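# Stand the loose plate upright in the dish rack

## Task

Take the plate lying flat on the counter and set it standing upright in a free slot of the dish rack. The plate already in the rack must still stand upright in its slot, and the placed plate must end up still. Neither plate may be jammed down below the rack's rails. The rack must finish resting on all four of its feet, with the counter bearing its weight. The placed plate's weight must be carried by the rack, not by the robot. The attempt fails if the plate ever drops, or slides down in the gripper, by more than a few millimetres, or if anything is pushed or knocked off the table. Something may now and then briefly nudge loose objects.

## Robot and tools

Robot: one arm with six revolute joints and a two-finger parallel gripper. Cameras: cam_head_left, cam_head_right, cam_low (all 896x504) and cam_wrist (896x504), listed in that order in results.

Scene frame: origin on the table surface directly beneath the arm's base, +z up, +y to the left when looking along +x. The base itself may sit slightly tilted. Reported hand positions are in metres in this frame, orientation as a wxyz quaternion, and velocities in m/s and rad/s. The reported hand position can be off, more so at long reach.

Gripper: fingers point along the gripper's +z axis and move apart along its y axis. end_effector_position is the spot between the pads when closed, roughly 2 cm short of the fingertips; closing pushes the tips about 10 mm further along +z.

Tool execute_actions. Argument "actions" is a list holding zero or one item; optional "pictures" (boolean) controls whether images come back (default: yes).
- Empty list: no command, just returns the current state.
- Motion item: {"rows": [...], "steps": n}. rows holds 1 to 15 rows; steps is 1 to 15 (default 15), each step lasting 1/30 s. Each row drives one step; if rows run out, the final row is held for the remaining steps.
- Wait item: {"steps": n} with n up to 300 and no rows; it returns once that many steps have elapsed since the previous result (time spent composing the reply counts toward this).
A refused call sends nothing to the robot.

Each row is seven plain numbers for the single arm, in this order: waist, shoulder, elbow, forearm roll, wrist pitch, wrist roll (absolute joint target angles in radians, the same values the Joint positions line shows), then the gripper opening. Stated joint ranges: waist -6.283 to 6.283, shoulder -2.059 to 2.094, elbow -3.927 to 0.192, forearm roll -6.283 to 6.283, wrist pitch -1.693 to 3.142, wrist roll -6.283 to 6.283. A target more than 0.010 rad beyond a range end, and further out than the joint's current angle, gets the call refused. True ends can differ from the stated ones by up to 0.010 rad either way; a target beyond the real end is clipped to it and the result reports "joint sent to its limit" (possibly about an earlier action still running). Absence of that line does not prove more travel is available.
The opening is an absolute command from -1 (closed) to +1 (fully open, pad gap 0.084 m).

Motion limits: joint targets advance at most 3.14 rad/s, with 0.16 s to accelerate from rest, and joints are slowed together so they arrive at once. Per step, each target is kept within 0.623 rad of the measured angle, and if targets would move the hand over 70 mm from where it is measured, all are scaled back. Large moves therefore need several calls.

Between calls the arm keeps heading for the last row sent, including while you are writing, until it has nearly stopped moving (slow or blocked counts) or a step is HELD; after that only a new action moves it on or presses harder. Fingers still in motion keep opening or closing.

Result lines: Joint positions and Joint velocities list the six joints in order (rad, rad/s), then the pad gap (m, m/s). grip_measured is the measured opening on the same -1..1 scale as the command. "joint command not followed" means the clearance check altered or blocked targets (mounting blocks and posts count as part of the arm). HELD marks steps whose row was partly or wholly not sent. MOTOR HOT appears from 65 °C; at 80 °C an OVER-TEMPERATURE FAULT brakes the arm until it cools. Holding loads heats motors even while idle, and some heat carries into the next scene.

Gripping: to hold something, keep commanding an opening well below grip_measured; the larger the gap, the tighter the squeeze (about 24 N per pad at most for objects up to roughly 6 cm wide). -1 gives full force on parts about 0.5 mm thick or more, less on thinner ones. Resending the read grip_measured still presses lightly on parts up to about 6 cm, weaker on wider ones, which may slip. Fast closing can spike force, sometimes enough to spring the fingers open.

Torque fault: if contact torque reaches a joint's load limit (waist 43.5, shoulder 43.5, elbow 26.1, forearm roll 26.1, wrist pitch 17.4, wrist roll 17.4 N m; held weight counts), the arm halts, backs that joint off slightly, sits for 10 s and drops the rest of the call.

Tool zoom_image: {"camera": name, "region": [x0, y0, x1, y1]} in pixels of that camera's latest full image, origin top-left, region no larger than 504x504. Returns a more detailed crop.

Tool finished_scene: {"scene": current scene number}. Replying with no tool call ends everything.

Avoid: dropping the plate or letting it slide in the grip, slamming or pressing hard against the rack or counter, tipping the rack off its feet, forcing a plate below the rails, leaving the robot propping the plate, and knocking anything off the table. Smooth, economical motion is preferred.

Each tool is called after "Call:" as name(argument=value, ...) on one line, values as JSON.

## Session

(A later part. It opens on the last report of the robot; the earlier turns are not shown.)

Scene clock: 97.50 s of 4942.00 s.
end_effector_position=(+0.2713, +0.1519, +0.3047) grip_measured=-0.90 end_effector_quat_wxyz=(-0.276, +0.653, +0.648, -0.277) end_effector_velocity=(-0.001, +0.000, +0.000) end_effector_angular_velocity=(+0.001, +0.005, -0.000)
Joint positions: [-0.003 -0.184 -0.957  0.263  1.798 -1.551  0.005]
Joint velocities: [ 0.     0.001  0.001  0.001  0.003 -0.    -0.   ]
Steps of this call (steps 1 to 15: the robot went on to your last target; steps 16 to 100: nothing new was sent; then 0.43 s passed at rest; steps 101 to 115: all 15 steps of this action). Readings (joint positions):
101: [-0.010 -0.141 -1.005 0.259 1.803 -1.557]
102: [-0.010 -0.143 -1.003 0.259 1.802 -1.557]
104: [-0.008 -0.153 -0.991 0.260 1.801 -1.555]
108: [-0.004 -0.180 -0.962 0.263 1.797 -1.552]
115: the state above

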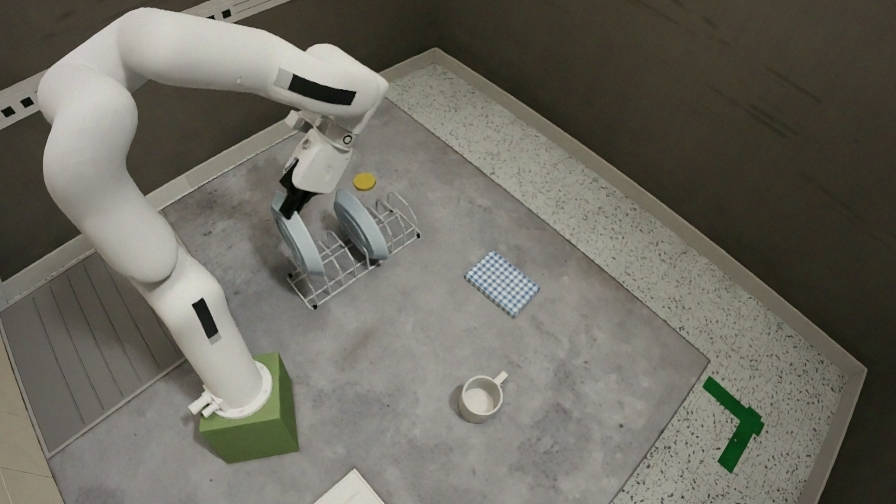

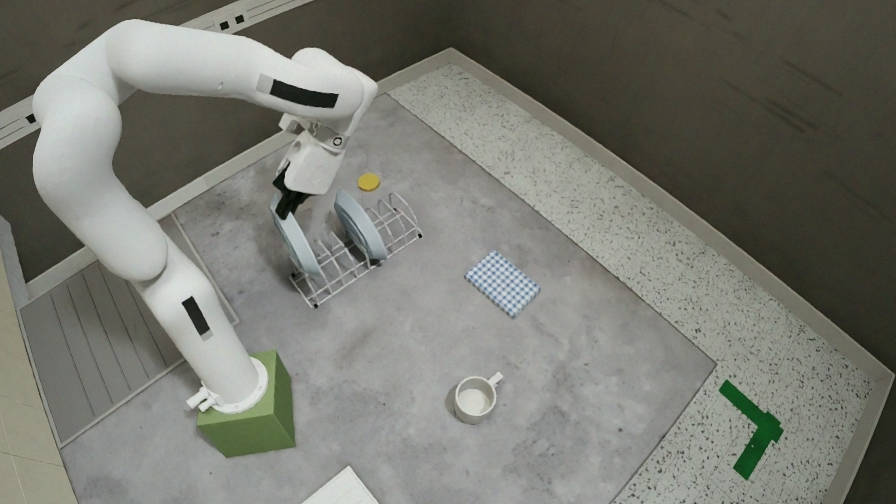

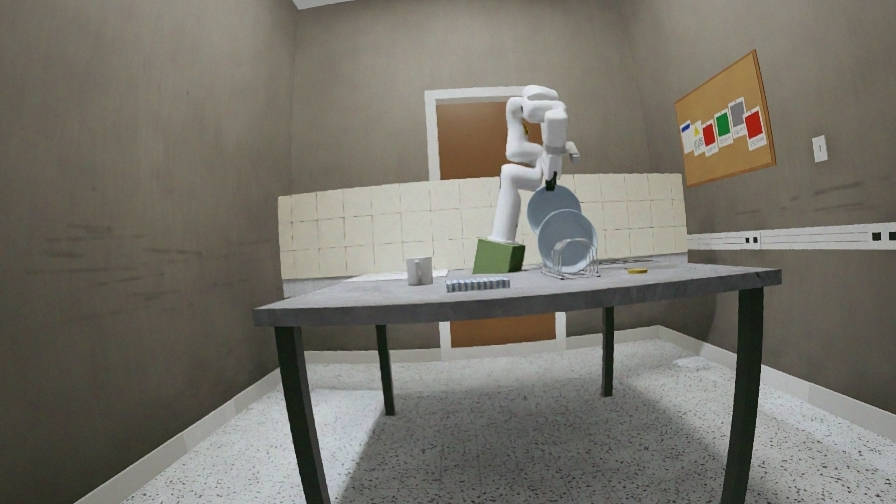

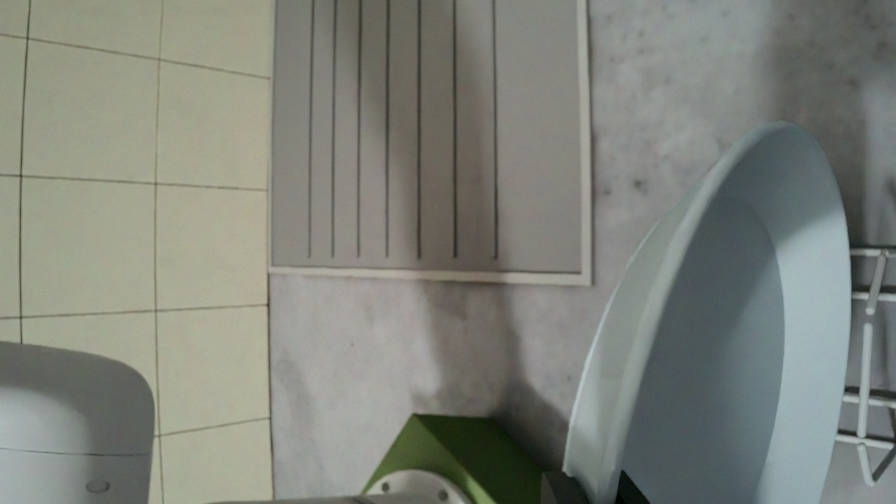

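Call:
execute_actions(actions=[{"rows":[[-0.003,-0.176,-0.961,0.263,1.794,-1.551,-1],[-0.002,-0.168,-0.965,0.263,1.79,-1.552,-1],[-0.002,-0.161,-0.968,0.263,1.786,-1.552,-1],[0.001,-0.155,-0.963,0.264,1.774,-1.553,-1],[0.004,-0.149,-0.957,0.266,1.762,-1.554,-1],[0.007,-0.143,-0.952,0.267,1.751,-1.555,-1],[0.01,-0.137,-0.947,0.268,1.739,-1.556,-1],[0.013,-0.131,-0.941,0.27,1.727,-1.558,-1],[0.016,-0.126,-0.936,0.271,1.715,-1.559,-1],[0.019,-0.12,-0.931,0.272,1.703,-1.56,-1]],"steps":15}])

Call:
zoom_image(camera="cam_head_left", region=[250,170,400,320])

Scene clock: 104.57 s of 4942.00 s.
end_effector_position=(+0.2763, +0.1530, +0.2707) grip_measured=-0.90 end_effector_quat_wxyz=(-0.277, +0.652, +0.649, -0.277) end_effector_velocity=(+0.012, +0.003, +0.004) end_effector_angular_velocity=(+0.006, -0.048, +0.009)
Joint positions: [ 0.019 -0.119 -0.93   0.272  1.704 -1.56   0.005]
Joint velocities: [ 0.001 -0.012 -0.019 -0.001 -0.018 -0.001  0.001]
Steps of this call (steps 1 to 15: the robot went on to your last target; steps 16 to 100: nothing new was sent; then 3.23 s passed at rest; steps 101 to 115: all 15 steps of this action). Readings (joint positions):
101: [-0.003 -0.184 -0.957 0.263 1.798 -1.551]
102: [-0.003 -0.182 -0.958 0.263 1.797 -1.551]
104: [-0.002 -0.171 -0.964 0.263 1.791 -1.552]
108: [0.006 -0.145 -0.954 0.267 1.755 -1.555]
115: the state above

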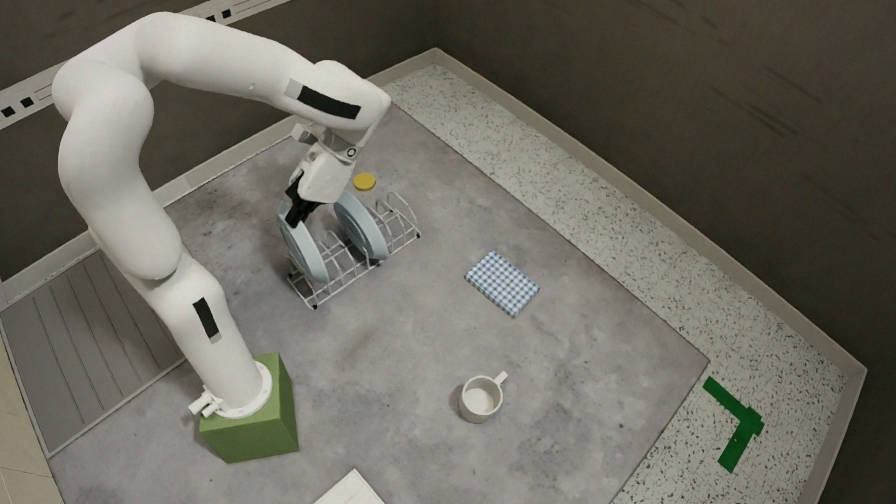

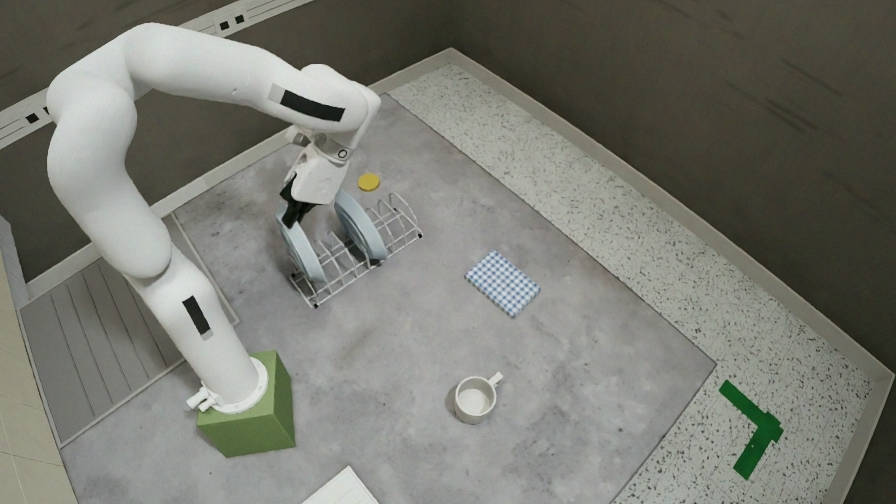

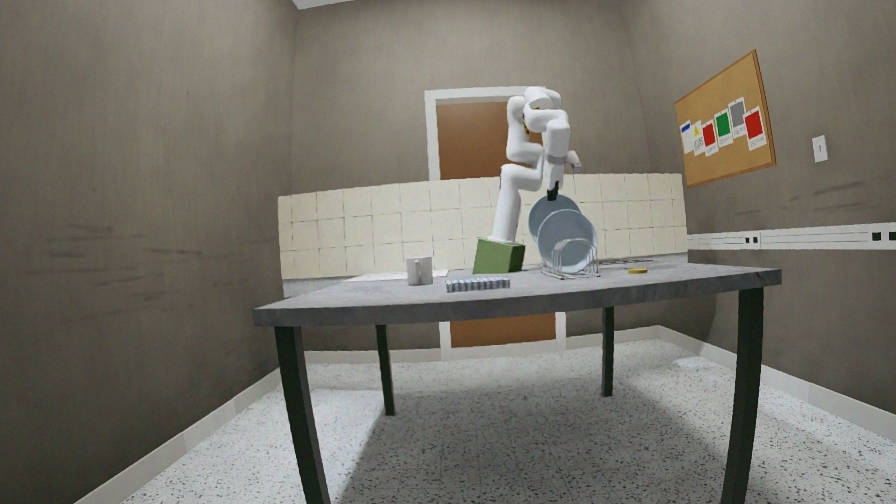

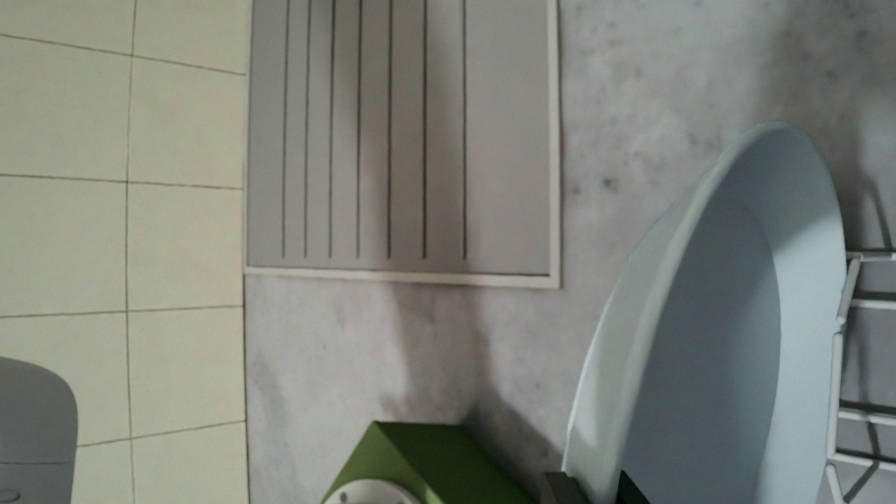

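Region (250, 170, 400, 320) of cam_head_left's 896x504 image, scaled by 3.360, with more detail than that image has.

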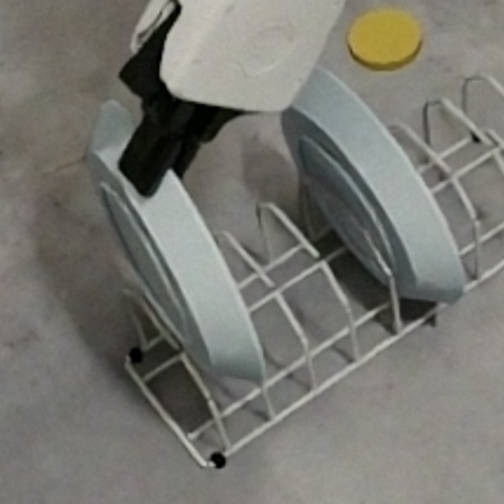

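Call:
execute_actions(actions=[{"rows":[[0.019,-0.125,-0.925,0.272,1.702,-1.56,-1],[0.019,-0.13,-0.92,0.272,1.702,-1.56,-1],[0.022,-0.124,-0.915,0.273,1.69,-1.561,-1],[0.025,-0.118,-0.909,0.275,1.679,-1.562,-1],[0.028,-0.112,-0.904,0.276,1.667,-1.563,-1],[0.03,-0.106,-0.901,0.277,1.658,-1.563,-1],[0.033,-0.1,-0.898,0.279,1.649,-1.564,-1],[0.035,-0.094,-0.896,0.28,1.64,-1.565,-1],[0.038,-0.088,-0.893,0.282,1.631,-1.565,-1],[0.04,-0.082,-0.89,0.283,1.622,-1.566,-1],[0.042,-0.076,-0.887,0.285,1.613,-1.566,-1],[0.045,-0.07,-0.884,0.286,1.604,-1.567,-1]],"steps":15}], pictures=false)

Call:
execute_actions(actions=[{"rows":[[0.047,-0.065,-0.882,0.287,1.597,-1.567,-1],[0.049,-0.06,-0.88,0.288,1.59,-1.568,-1],[0.051,-0.055,-0.877,0.289,1.582,-1.568,-1],[0.053,-0.051,-0.875,0.29,1.575,-1.569,-1],[0.055,-0.046,-0.873,0.292,1.568,-1.569,-1],[0.057,-0.041,-0.871,0.293,1.561,-1.57,-1]],"steps":15}])

Call:
zoom_image(camera="cam_head_left", region=[250,170,400,320])

Call:
zoom_image(camera="cam_low", region=[510,170,620,290])

Scene clock: 109.33 s of 4942.00 s.
end_effector_position=(+0.2739, +0.1546, +0.2370) grip_measured=-0.89 end_effector_quat_wxyz=(-0.276, +0.652, +0.650, -0.276) end_effector_velocity=(-0.006, -0.001, -0.028) end_effector_angular_velocity=(-0.006, +0.019, -0.003)
Joint positions: [ 0.044 -0.071 -0.885  0.286  1.606 -1.567  0.005]
Joint velocities: [ 0.018  0.052  0.035  0.009 -0.069 -0.004  0.001]
Steps of this call (steps 1 to 15: the robot went on to your last target; steps 16 to 100: nothing new was sent; then 0.93 s passed at rest; steps 101 to 115: all 15 steps of this action). Readings (joint positions):
101: [0.019 -0.120 -0.931 0.272 1.703 -1.560]
102: [0.019 -0.121 -0.929 0.272 1.702 -1.560]
104: [0.020 -0.126 -0.922 0.272 1.698 -1.560]
108: [0.029 -0.109 -0.904 0.277 1.662 -1.563]
115: the state above

Scene clock: 109.83 s of 4942.00 s.
end_effector_position=(+0.2734, +0.1555, +0.2210) grip_measured=-0.89 end_effector_quat_wxyz=(-0.276, +0.652, +0.650, -0.276) end_effector_velocity=(-0.000, +0.000, -0.000) end_effector_angular_velocity=(+0.000, +0.001, +0.000)
Joint positions: [ 0.057 -0.041 -0.871  0.293  1.561 -1.57   0.005]
Joint velocities: [ 0.001 -0.     0.001  0.001  0.     0.     0.   ]
Steps of this call (steps 1 to 15: all 15 steps of this action). Readings (joint positions):
1: [0.045 -0.070 -0.884 0.286 1.604 -1.567]
2: [0.046 -0.069 -0.884 0.286 1.601 -1.567]
4: [0.048 -0.062 -0.882 0.288 1.591 -1.568]
8: [0.056 -0.044 -0.872 0.292 1.565 -1.570]
15: the state above

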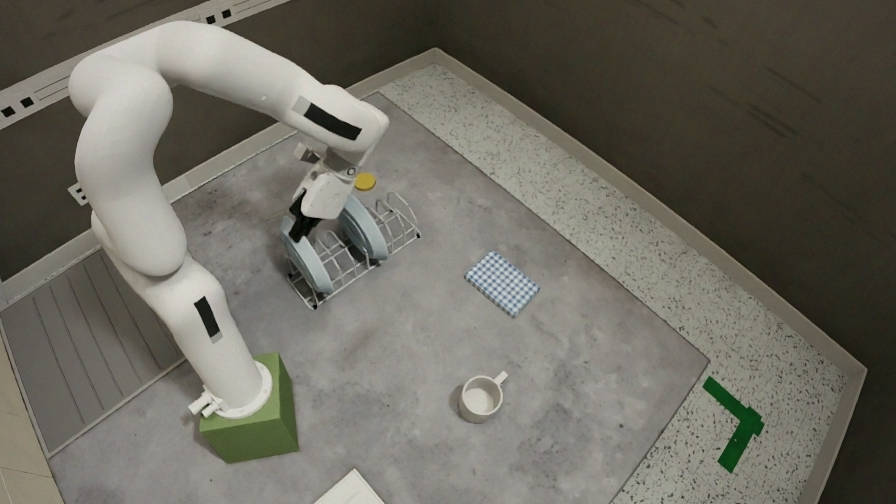

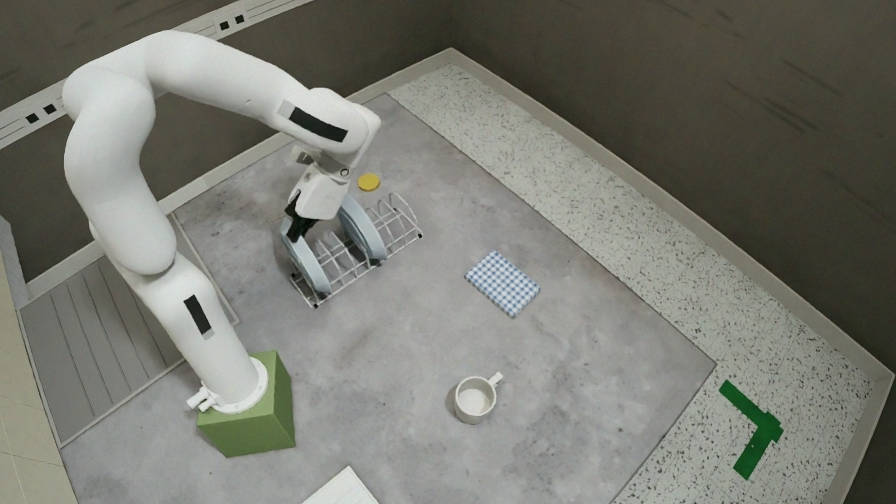

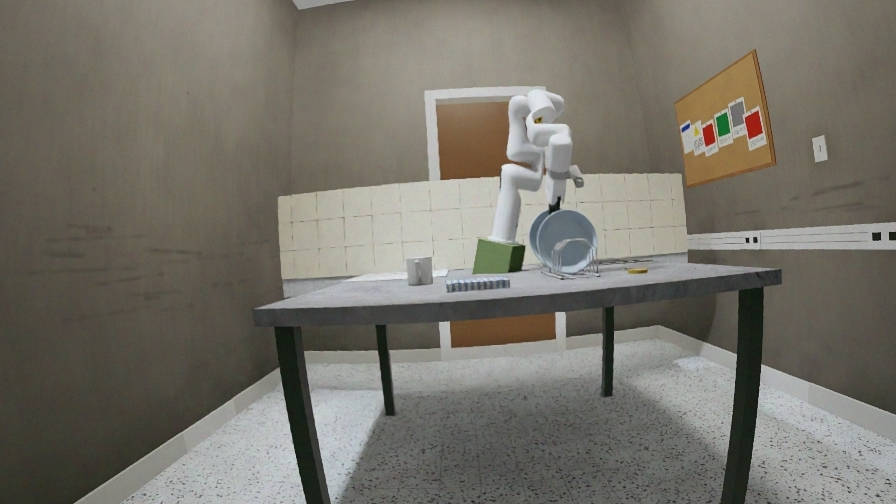

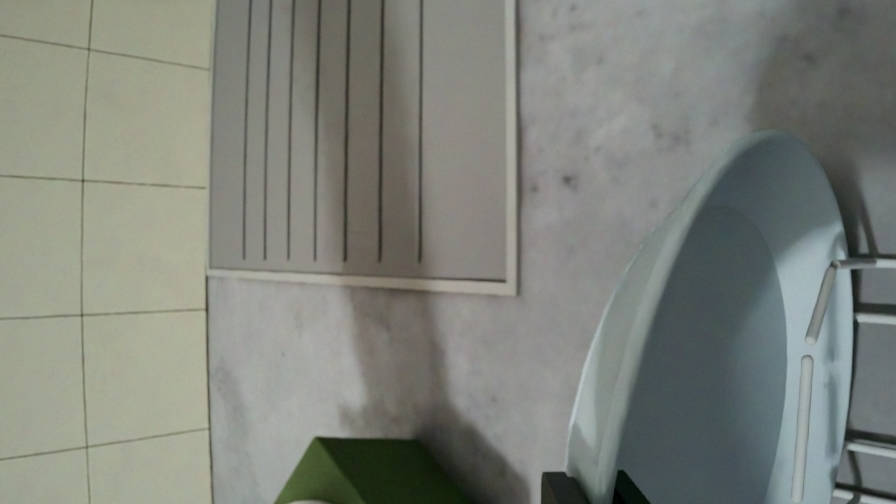

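Region (250, 170, 400, 320) of cam_head_left's 896x504 image, scaled by 3.360, with more detail than that image has.

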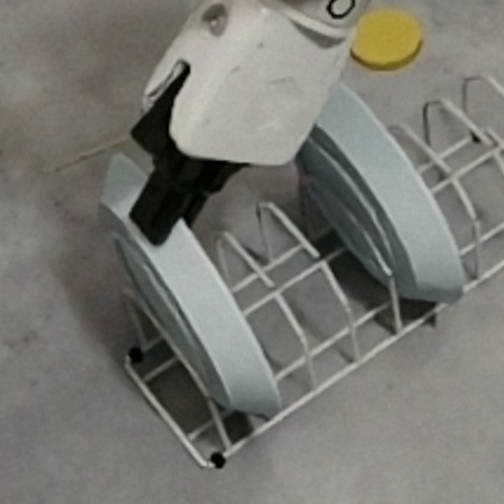

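Region (510, 170, 620, 290) of cam_low's 896x504 image, scaled by 4.200, with more detail than that image has; it fills the left 462 columns of this view, and the rest is white.

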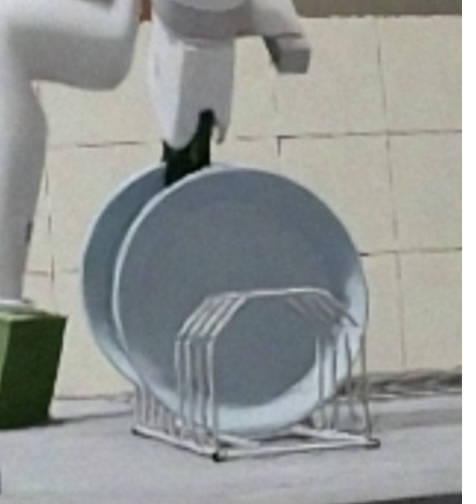

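Call:
execute_actions(actions=[{"rows":[[0.054,-0.041,-0.871,0.291,1.561,-1.572,-1],[0.051,-0.041,-0.871,0.289,1.561,-1.574,-1],[0.048,-0.041,-0.871,0.287,1.561,-1.576,-1],[0.045,-0.041,-0.871,0.285,1.561,-1.578,-1],[0.046,-0.039,-0.87,0.285,1.558,-1.578,-1],[0.047,-0.037,-0.869,0.286,1.555,-1.578,-1],[0.047,-0.035,-0.868,0.286,1.552,-1.578,-1],[0.048,-0.033,-0.867,0.287,1.549,-1.578,-1],[0.049,-0.031,-0.866,0.287,1.546,-1.578,-1],[0.049,-0.029,-0.865,0.287,1.543,-1.578,-1]],"steps":15}])

Scene clock: 112.53 s of 4942.00 s.
end_effector_position=(+0.2742, +0.1503, +0.2152) grip_measured=-0.89 end_effector_quat_wxyz=(-0.275, +0.653, +0.650, -0.276) end_effector_velocity=(+0.002, +0.001, -0.000) end_effector_angular_velocity=(+0.002, -0.007, -0.001)
Joint positions: [ 0.049 -0.029 -0.865  0.287  1.543 -1.578  0.005]
Joint velocities: [ 0.001 -0.002 -0.001  0.002 -0.005  0.    -0.   ]
Steps of this call (steps 1 to 15: the robot went on to your last target; steps 16 to 66: nothing new was sent; steps 67 to 81: all 15 steps of this action). Readings (joint positions):
67: [0.057 -0.041 -0.871 0.293 1.561 -1.570]
68: [0.056 -0.041 -0.871 0.292 1.561 -1.571]
70: [0.052 -0.041 -0.871 0.290 1.561 -1.574]
74: [0.047 -0.038 -0.869 0.286 1.556 -1.578]
81: the state above

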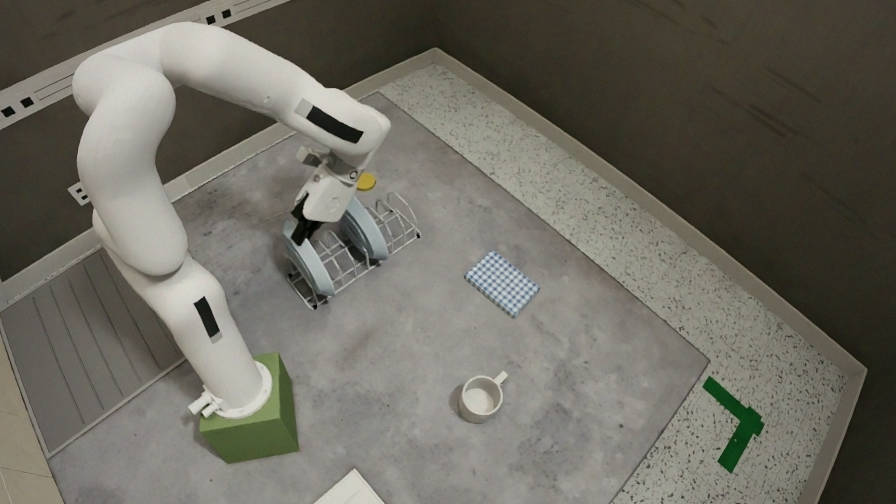

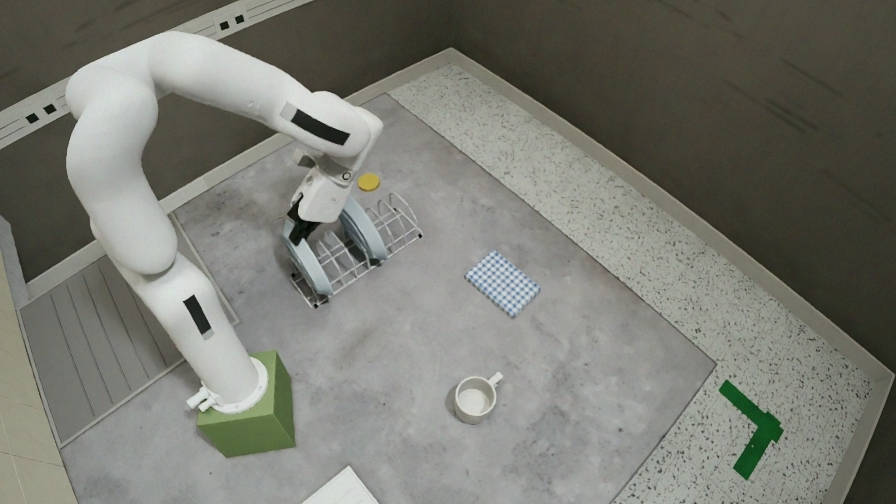

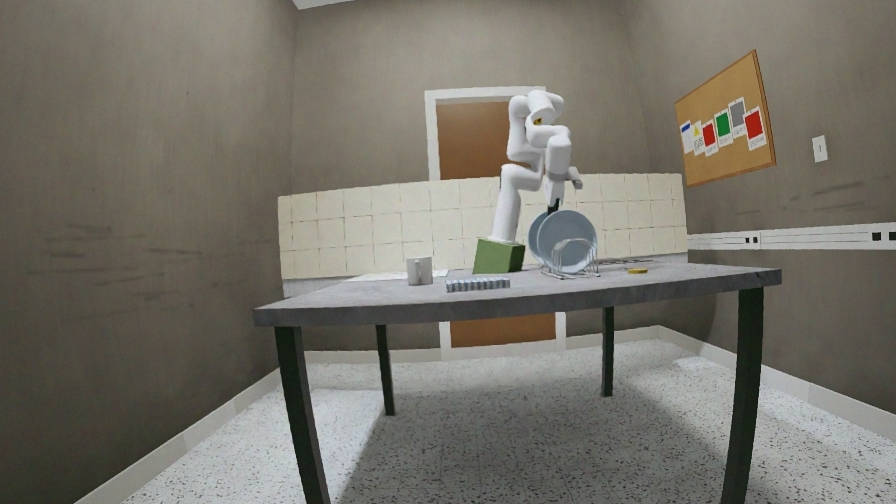

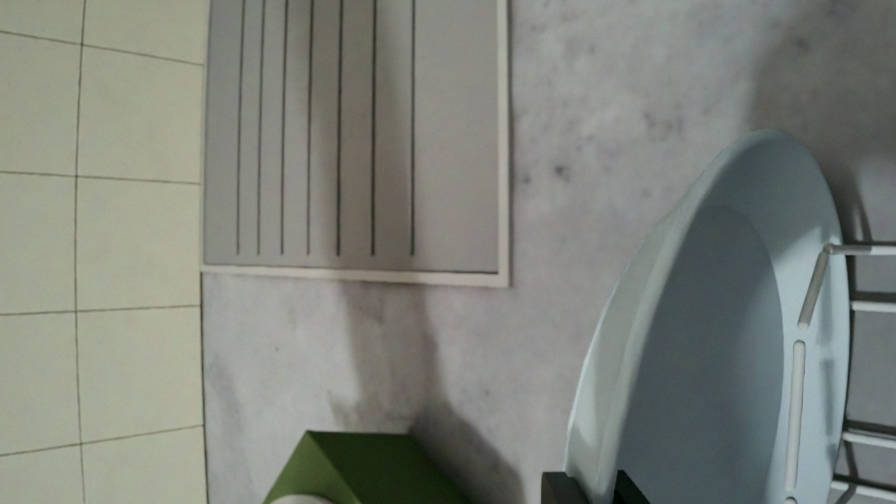

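No contact yet; continue 5 mm.

Call:
execute_actions(actions=[{"rows":[[0.05,-0.027,-0.864,0.288,1.54,-1.578,-1],[0.051,-0.025,-0.863,0.288,1.537,-1.578,-1],[0.052,-0.023,-0.863,0.289,1.534,-1.578,-1],[0.053,-0.021,-0.862,0.289,1.531,-1.578,-1],[0.054,-0.019,-0.861,0.29,1.528,-1.578,-1]],"steps":15}])

Call:
zoom_image(camera="cam_low", region=[510,170,620,290])

Scene clock: 114.50 s of 4942.00 s.
end_effector_position=(+0.2739, +0.1509, +0.2098) grip_measured=-0.90 end_effector_quat_wxyz=(-0.274, +0.653, +0.650, -0.276) end_effector_velocity=(-0.000, +0.000, +0.000) end_effector_angular_velocity=(+0.000, +0.000, +0.000)
Joint positions: [ 0.054 -0.019 -0.861  0.29   1.528 -1.578  0.005]
Joint velocities: [-0. -0. -0.  0.  0. -0. -0.]
Steps of this call (steps 1 to 15: the robot went on to your last target; steps 16 to 44: nothing new was sent; steps 45 to 59: all 15 steps of this action). Readings (joint positions):
45: [0.049 -0.029 -0.865 0.287 1.543 -1.578]
46: [0.049 -0.028 -0.865 0.287 1.542 -1.578]
48: [0.051 -0.025 -0.864 0.288 1.537 -1.578]
52: [0.054 -0.019 -0.861 0.290 1.528 -1.578]
59: the state above

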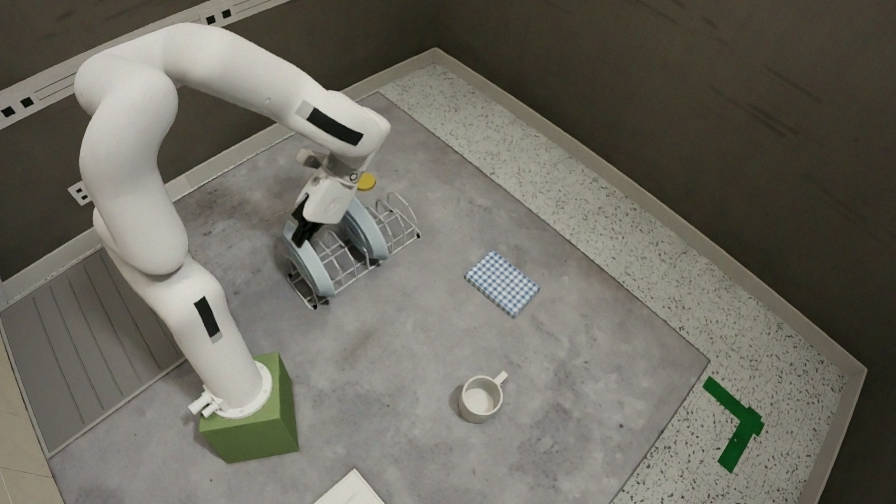

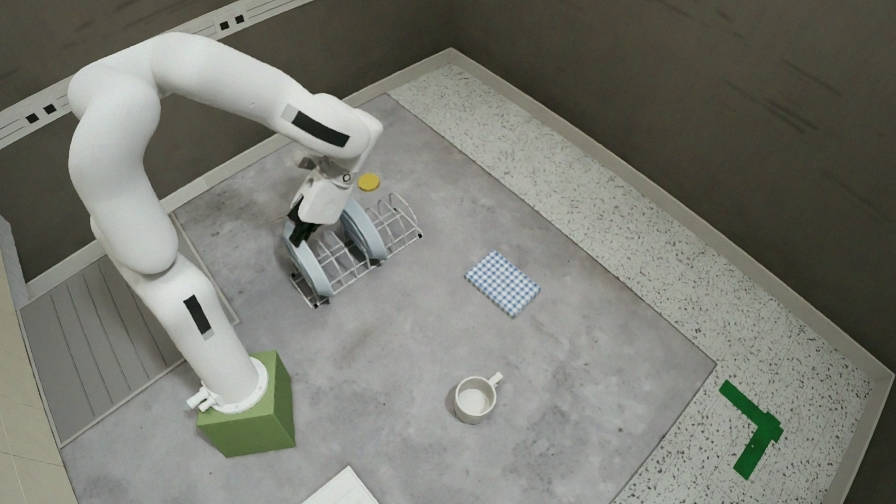

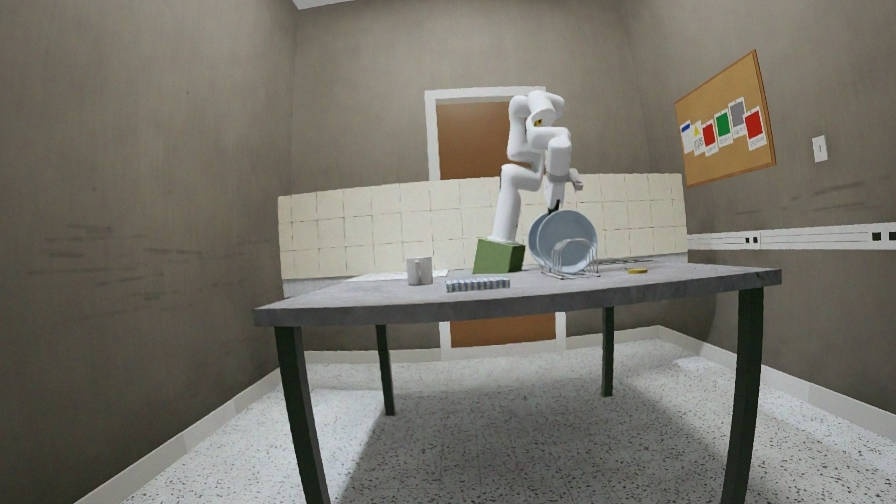

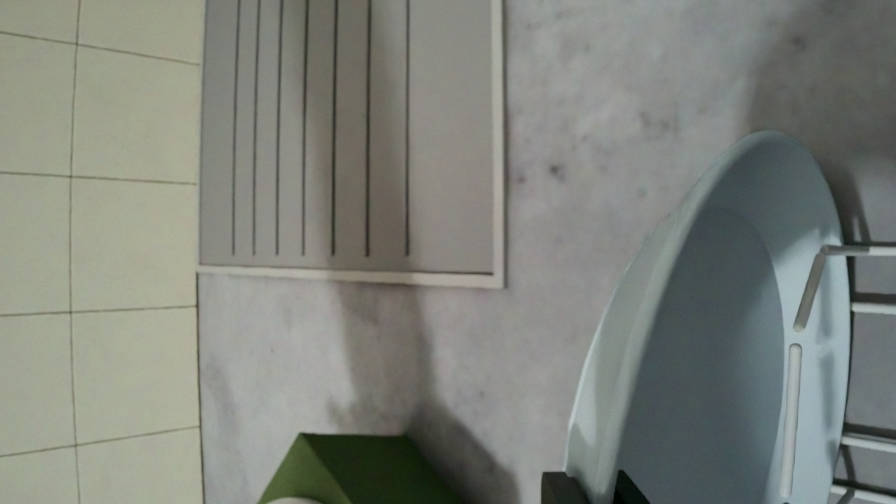

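Region (510, 170, 620, 290) of cam_low's 896x504 image, scaled by 4.200, with more detail than that image has; it fills the left 462 columns of this view, and the rest is white.

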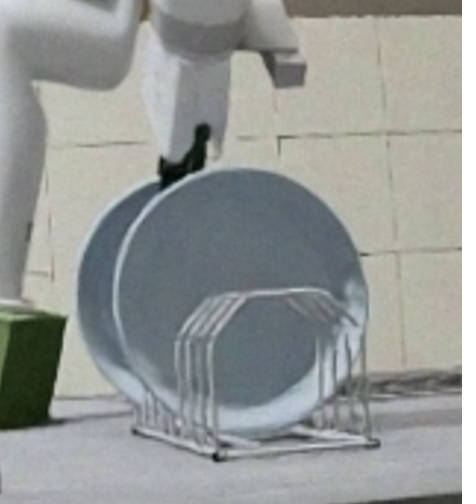

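Call:
execute_actions(actions=[{"rows":[[0.055,-0.017,-0.86,0.29,1.525,-1.578,-1],[0.056,-0.015,-0.86,0.291,1.522,-1.578,-1],[0.057,-0.013,-0.859,0.291,1.519,-1.578,-1],[0.058,-0.011,-0.858,0.292,1.516,-1.578,-1],[0.059,-0.009,-0.858,0.292,1.513,-1.578,-1]],"steps":15}])

Scene clock: 116.17 s of 4942.00 s.
end_effector_position=(+0.2741, +0.1516, +0.2050) grip_measured=-0.90 end_effector_quat_wxyz=(-0.274, +0.653, +0.650, -0.276) end_effector_velocity=(+0.000, -0.000, -0.000) end_effector_angular_velocity=(-0.001, -0.001, +0.002)
Joint positions: [ 0.059 -0.009 -0.858  0.292  1.513 -1.578  0.005]
Joint velocities: [ 0.    -0.    -0.    -0.002 -0.001 -0.    -0.   ]
Steps of this call (steps 1 to 15: the robot went on to your last target; steps 16 to 35: nothing new was sent; steps 36 to 50: all 15 steps of this action). Readings (joint positions):
36: [0.054 -0.019 -0.861 0.290 1.528 -1.578]
37: [0.054 -0.019 -0.861 0.290 1.527 -1.578]
39: [0.056 -0.016 -0.860 0.291 1.523 -1.578]
43: [0.059 -0.009 -0.858 0.293 1.514 -1.578]
50: the state above

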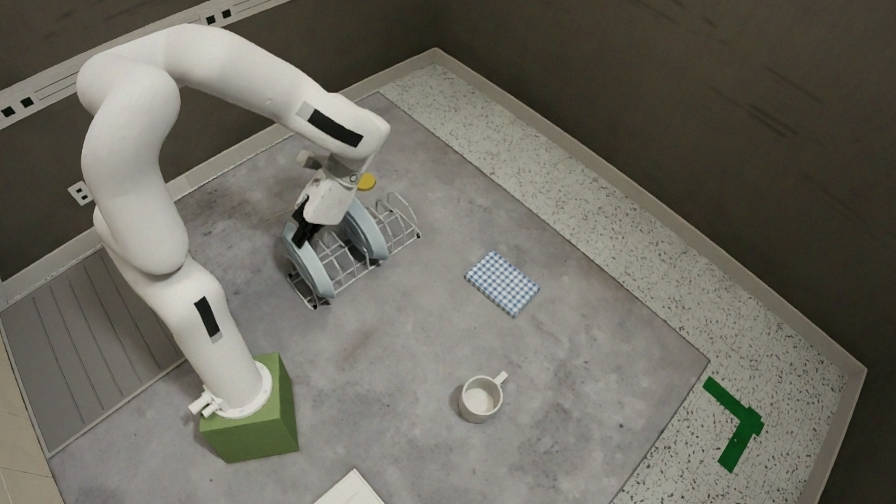

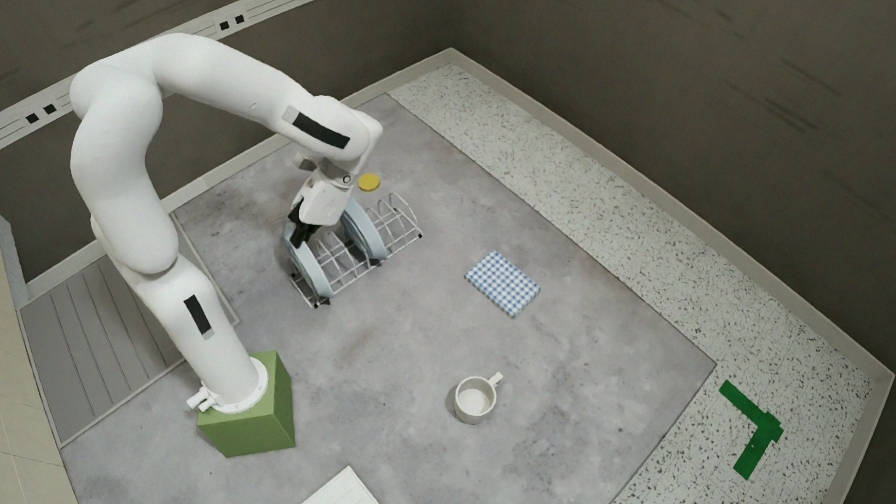

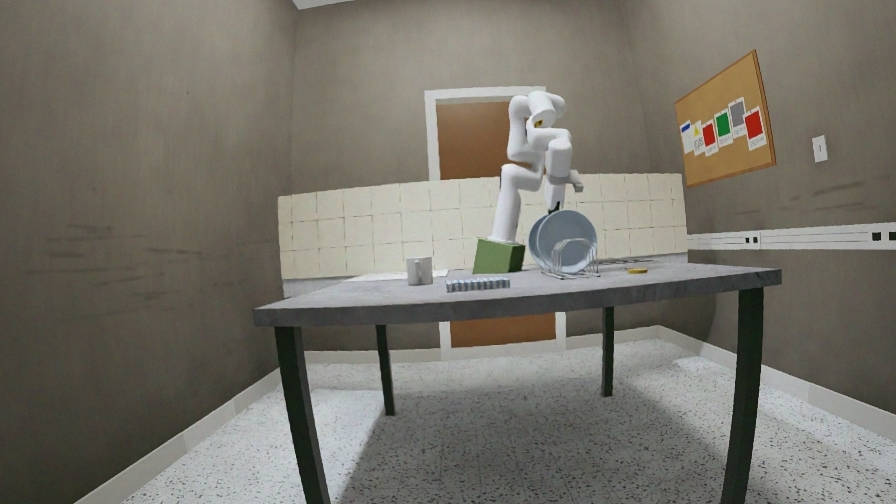

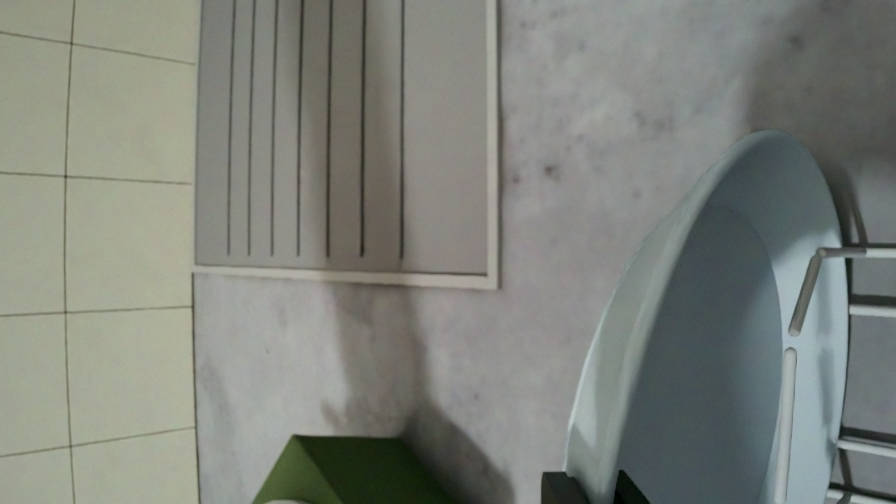

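Call:
execute_actions(actions=[{"rows":[[0.06,-0.007,-0.857,0.292,1.51,-1.578,-1],[0.06,-0.005,-0.857,0.293,1.507,-1.578,-1],[0.061,-0.003,-0.856,0.293,1.504,-1.578,-1]],"steps":12}])

Call:
zoom_image(camera="cam_head_left", region=[250,170,400,320])

Scene clock: 118.17 s of 4942.00 s.
end_effector_position=(+0.2749, +0.1522, +0.2037) grip_measured=-0.90 end_effector_quat_wxyz=(-0.273, +0.653, +0.650, -0.275) end_effector_velocity=(-0.002, -0.000, -0.001) end_effector_angular_velocity=(-0.000, +0.006, +0.001)
Joint positions: [ 0.061 -0.006 -0.859  0.293  1.509 -1.578  0.005]
Joint velocities: [ 0.001  0.003  0.002  0.     0.001 -0.001  0.   ]
Steps of this call (steps 1 to 15: the robot went on to your last target; steps 16 to 48: nothing new was sent; steps 49 to 60: all 12 steps of this action). Readings (joint positions):
49: [0.059 -0.009 -0.858 0.292 1.513 -1.578]
50: [0.059 -0.009 -0.858 0.292 1.512 -1.578]
52: [0.060 -0.007 -0.859 0.293 1.511 -1.578]
56: [0.061 -0.006 -0.859 0.293 1.510 -1.578]
60: the state above

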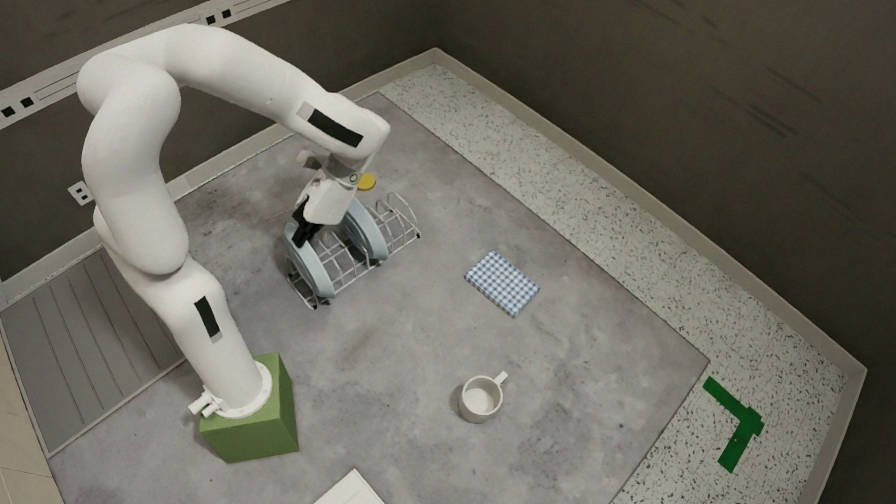

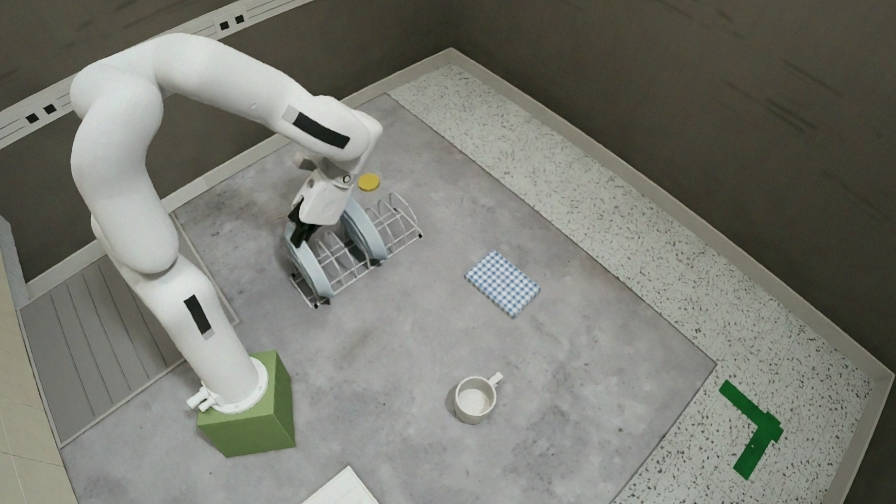

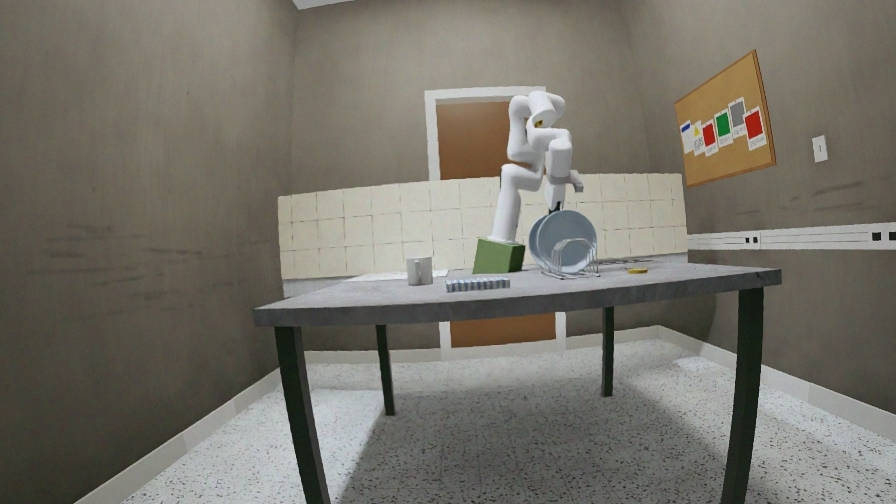

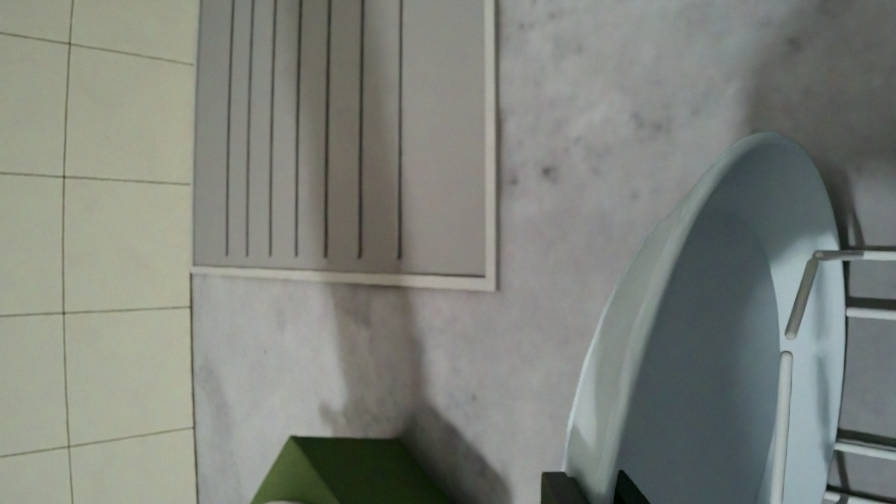

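Region (250, 170, 400, 320) of cam_head_left's 896x504 image, scaled by 3.360, with more detail than that image has.

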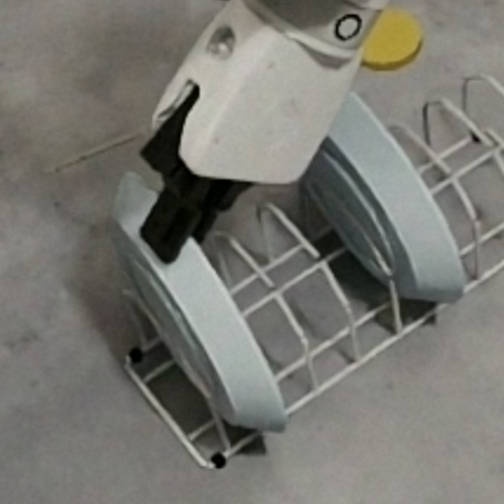

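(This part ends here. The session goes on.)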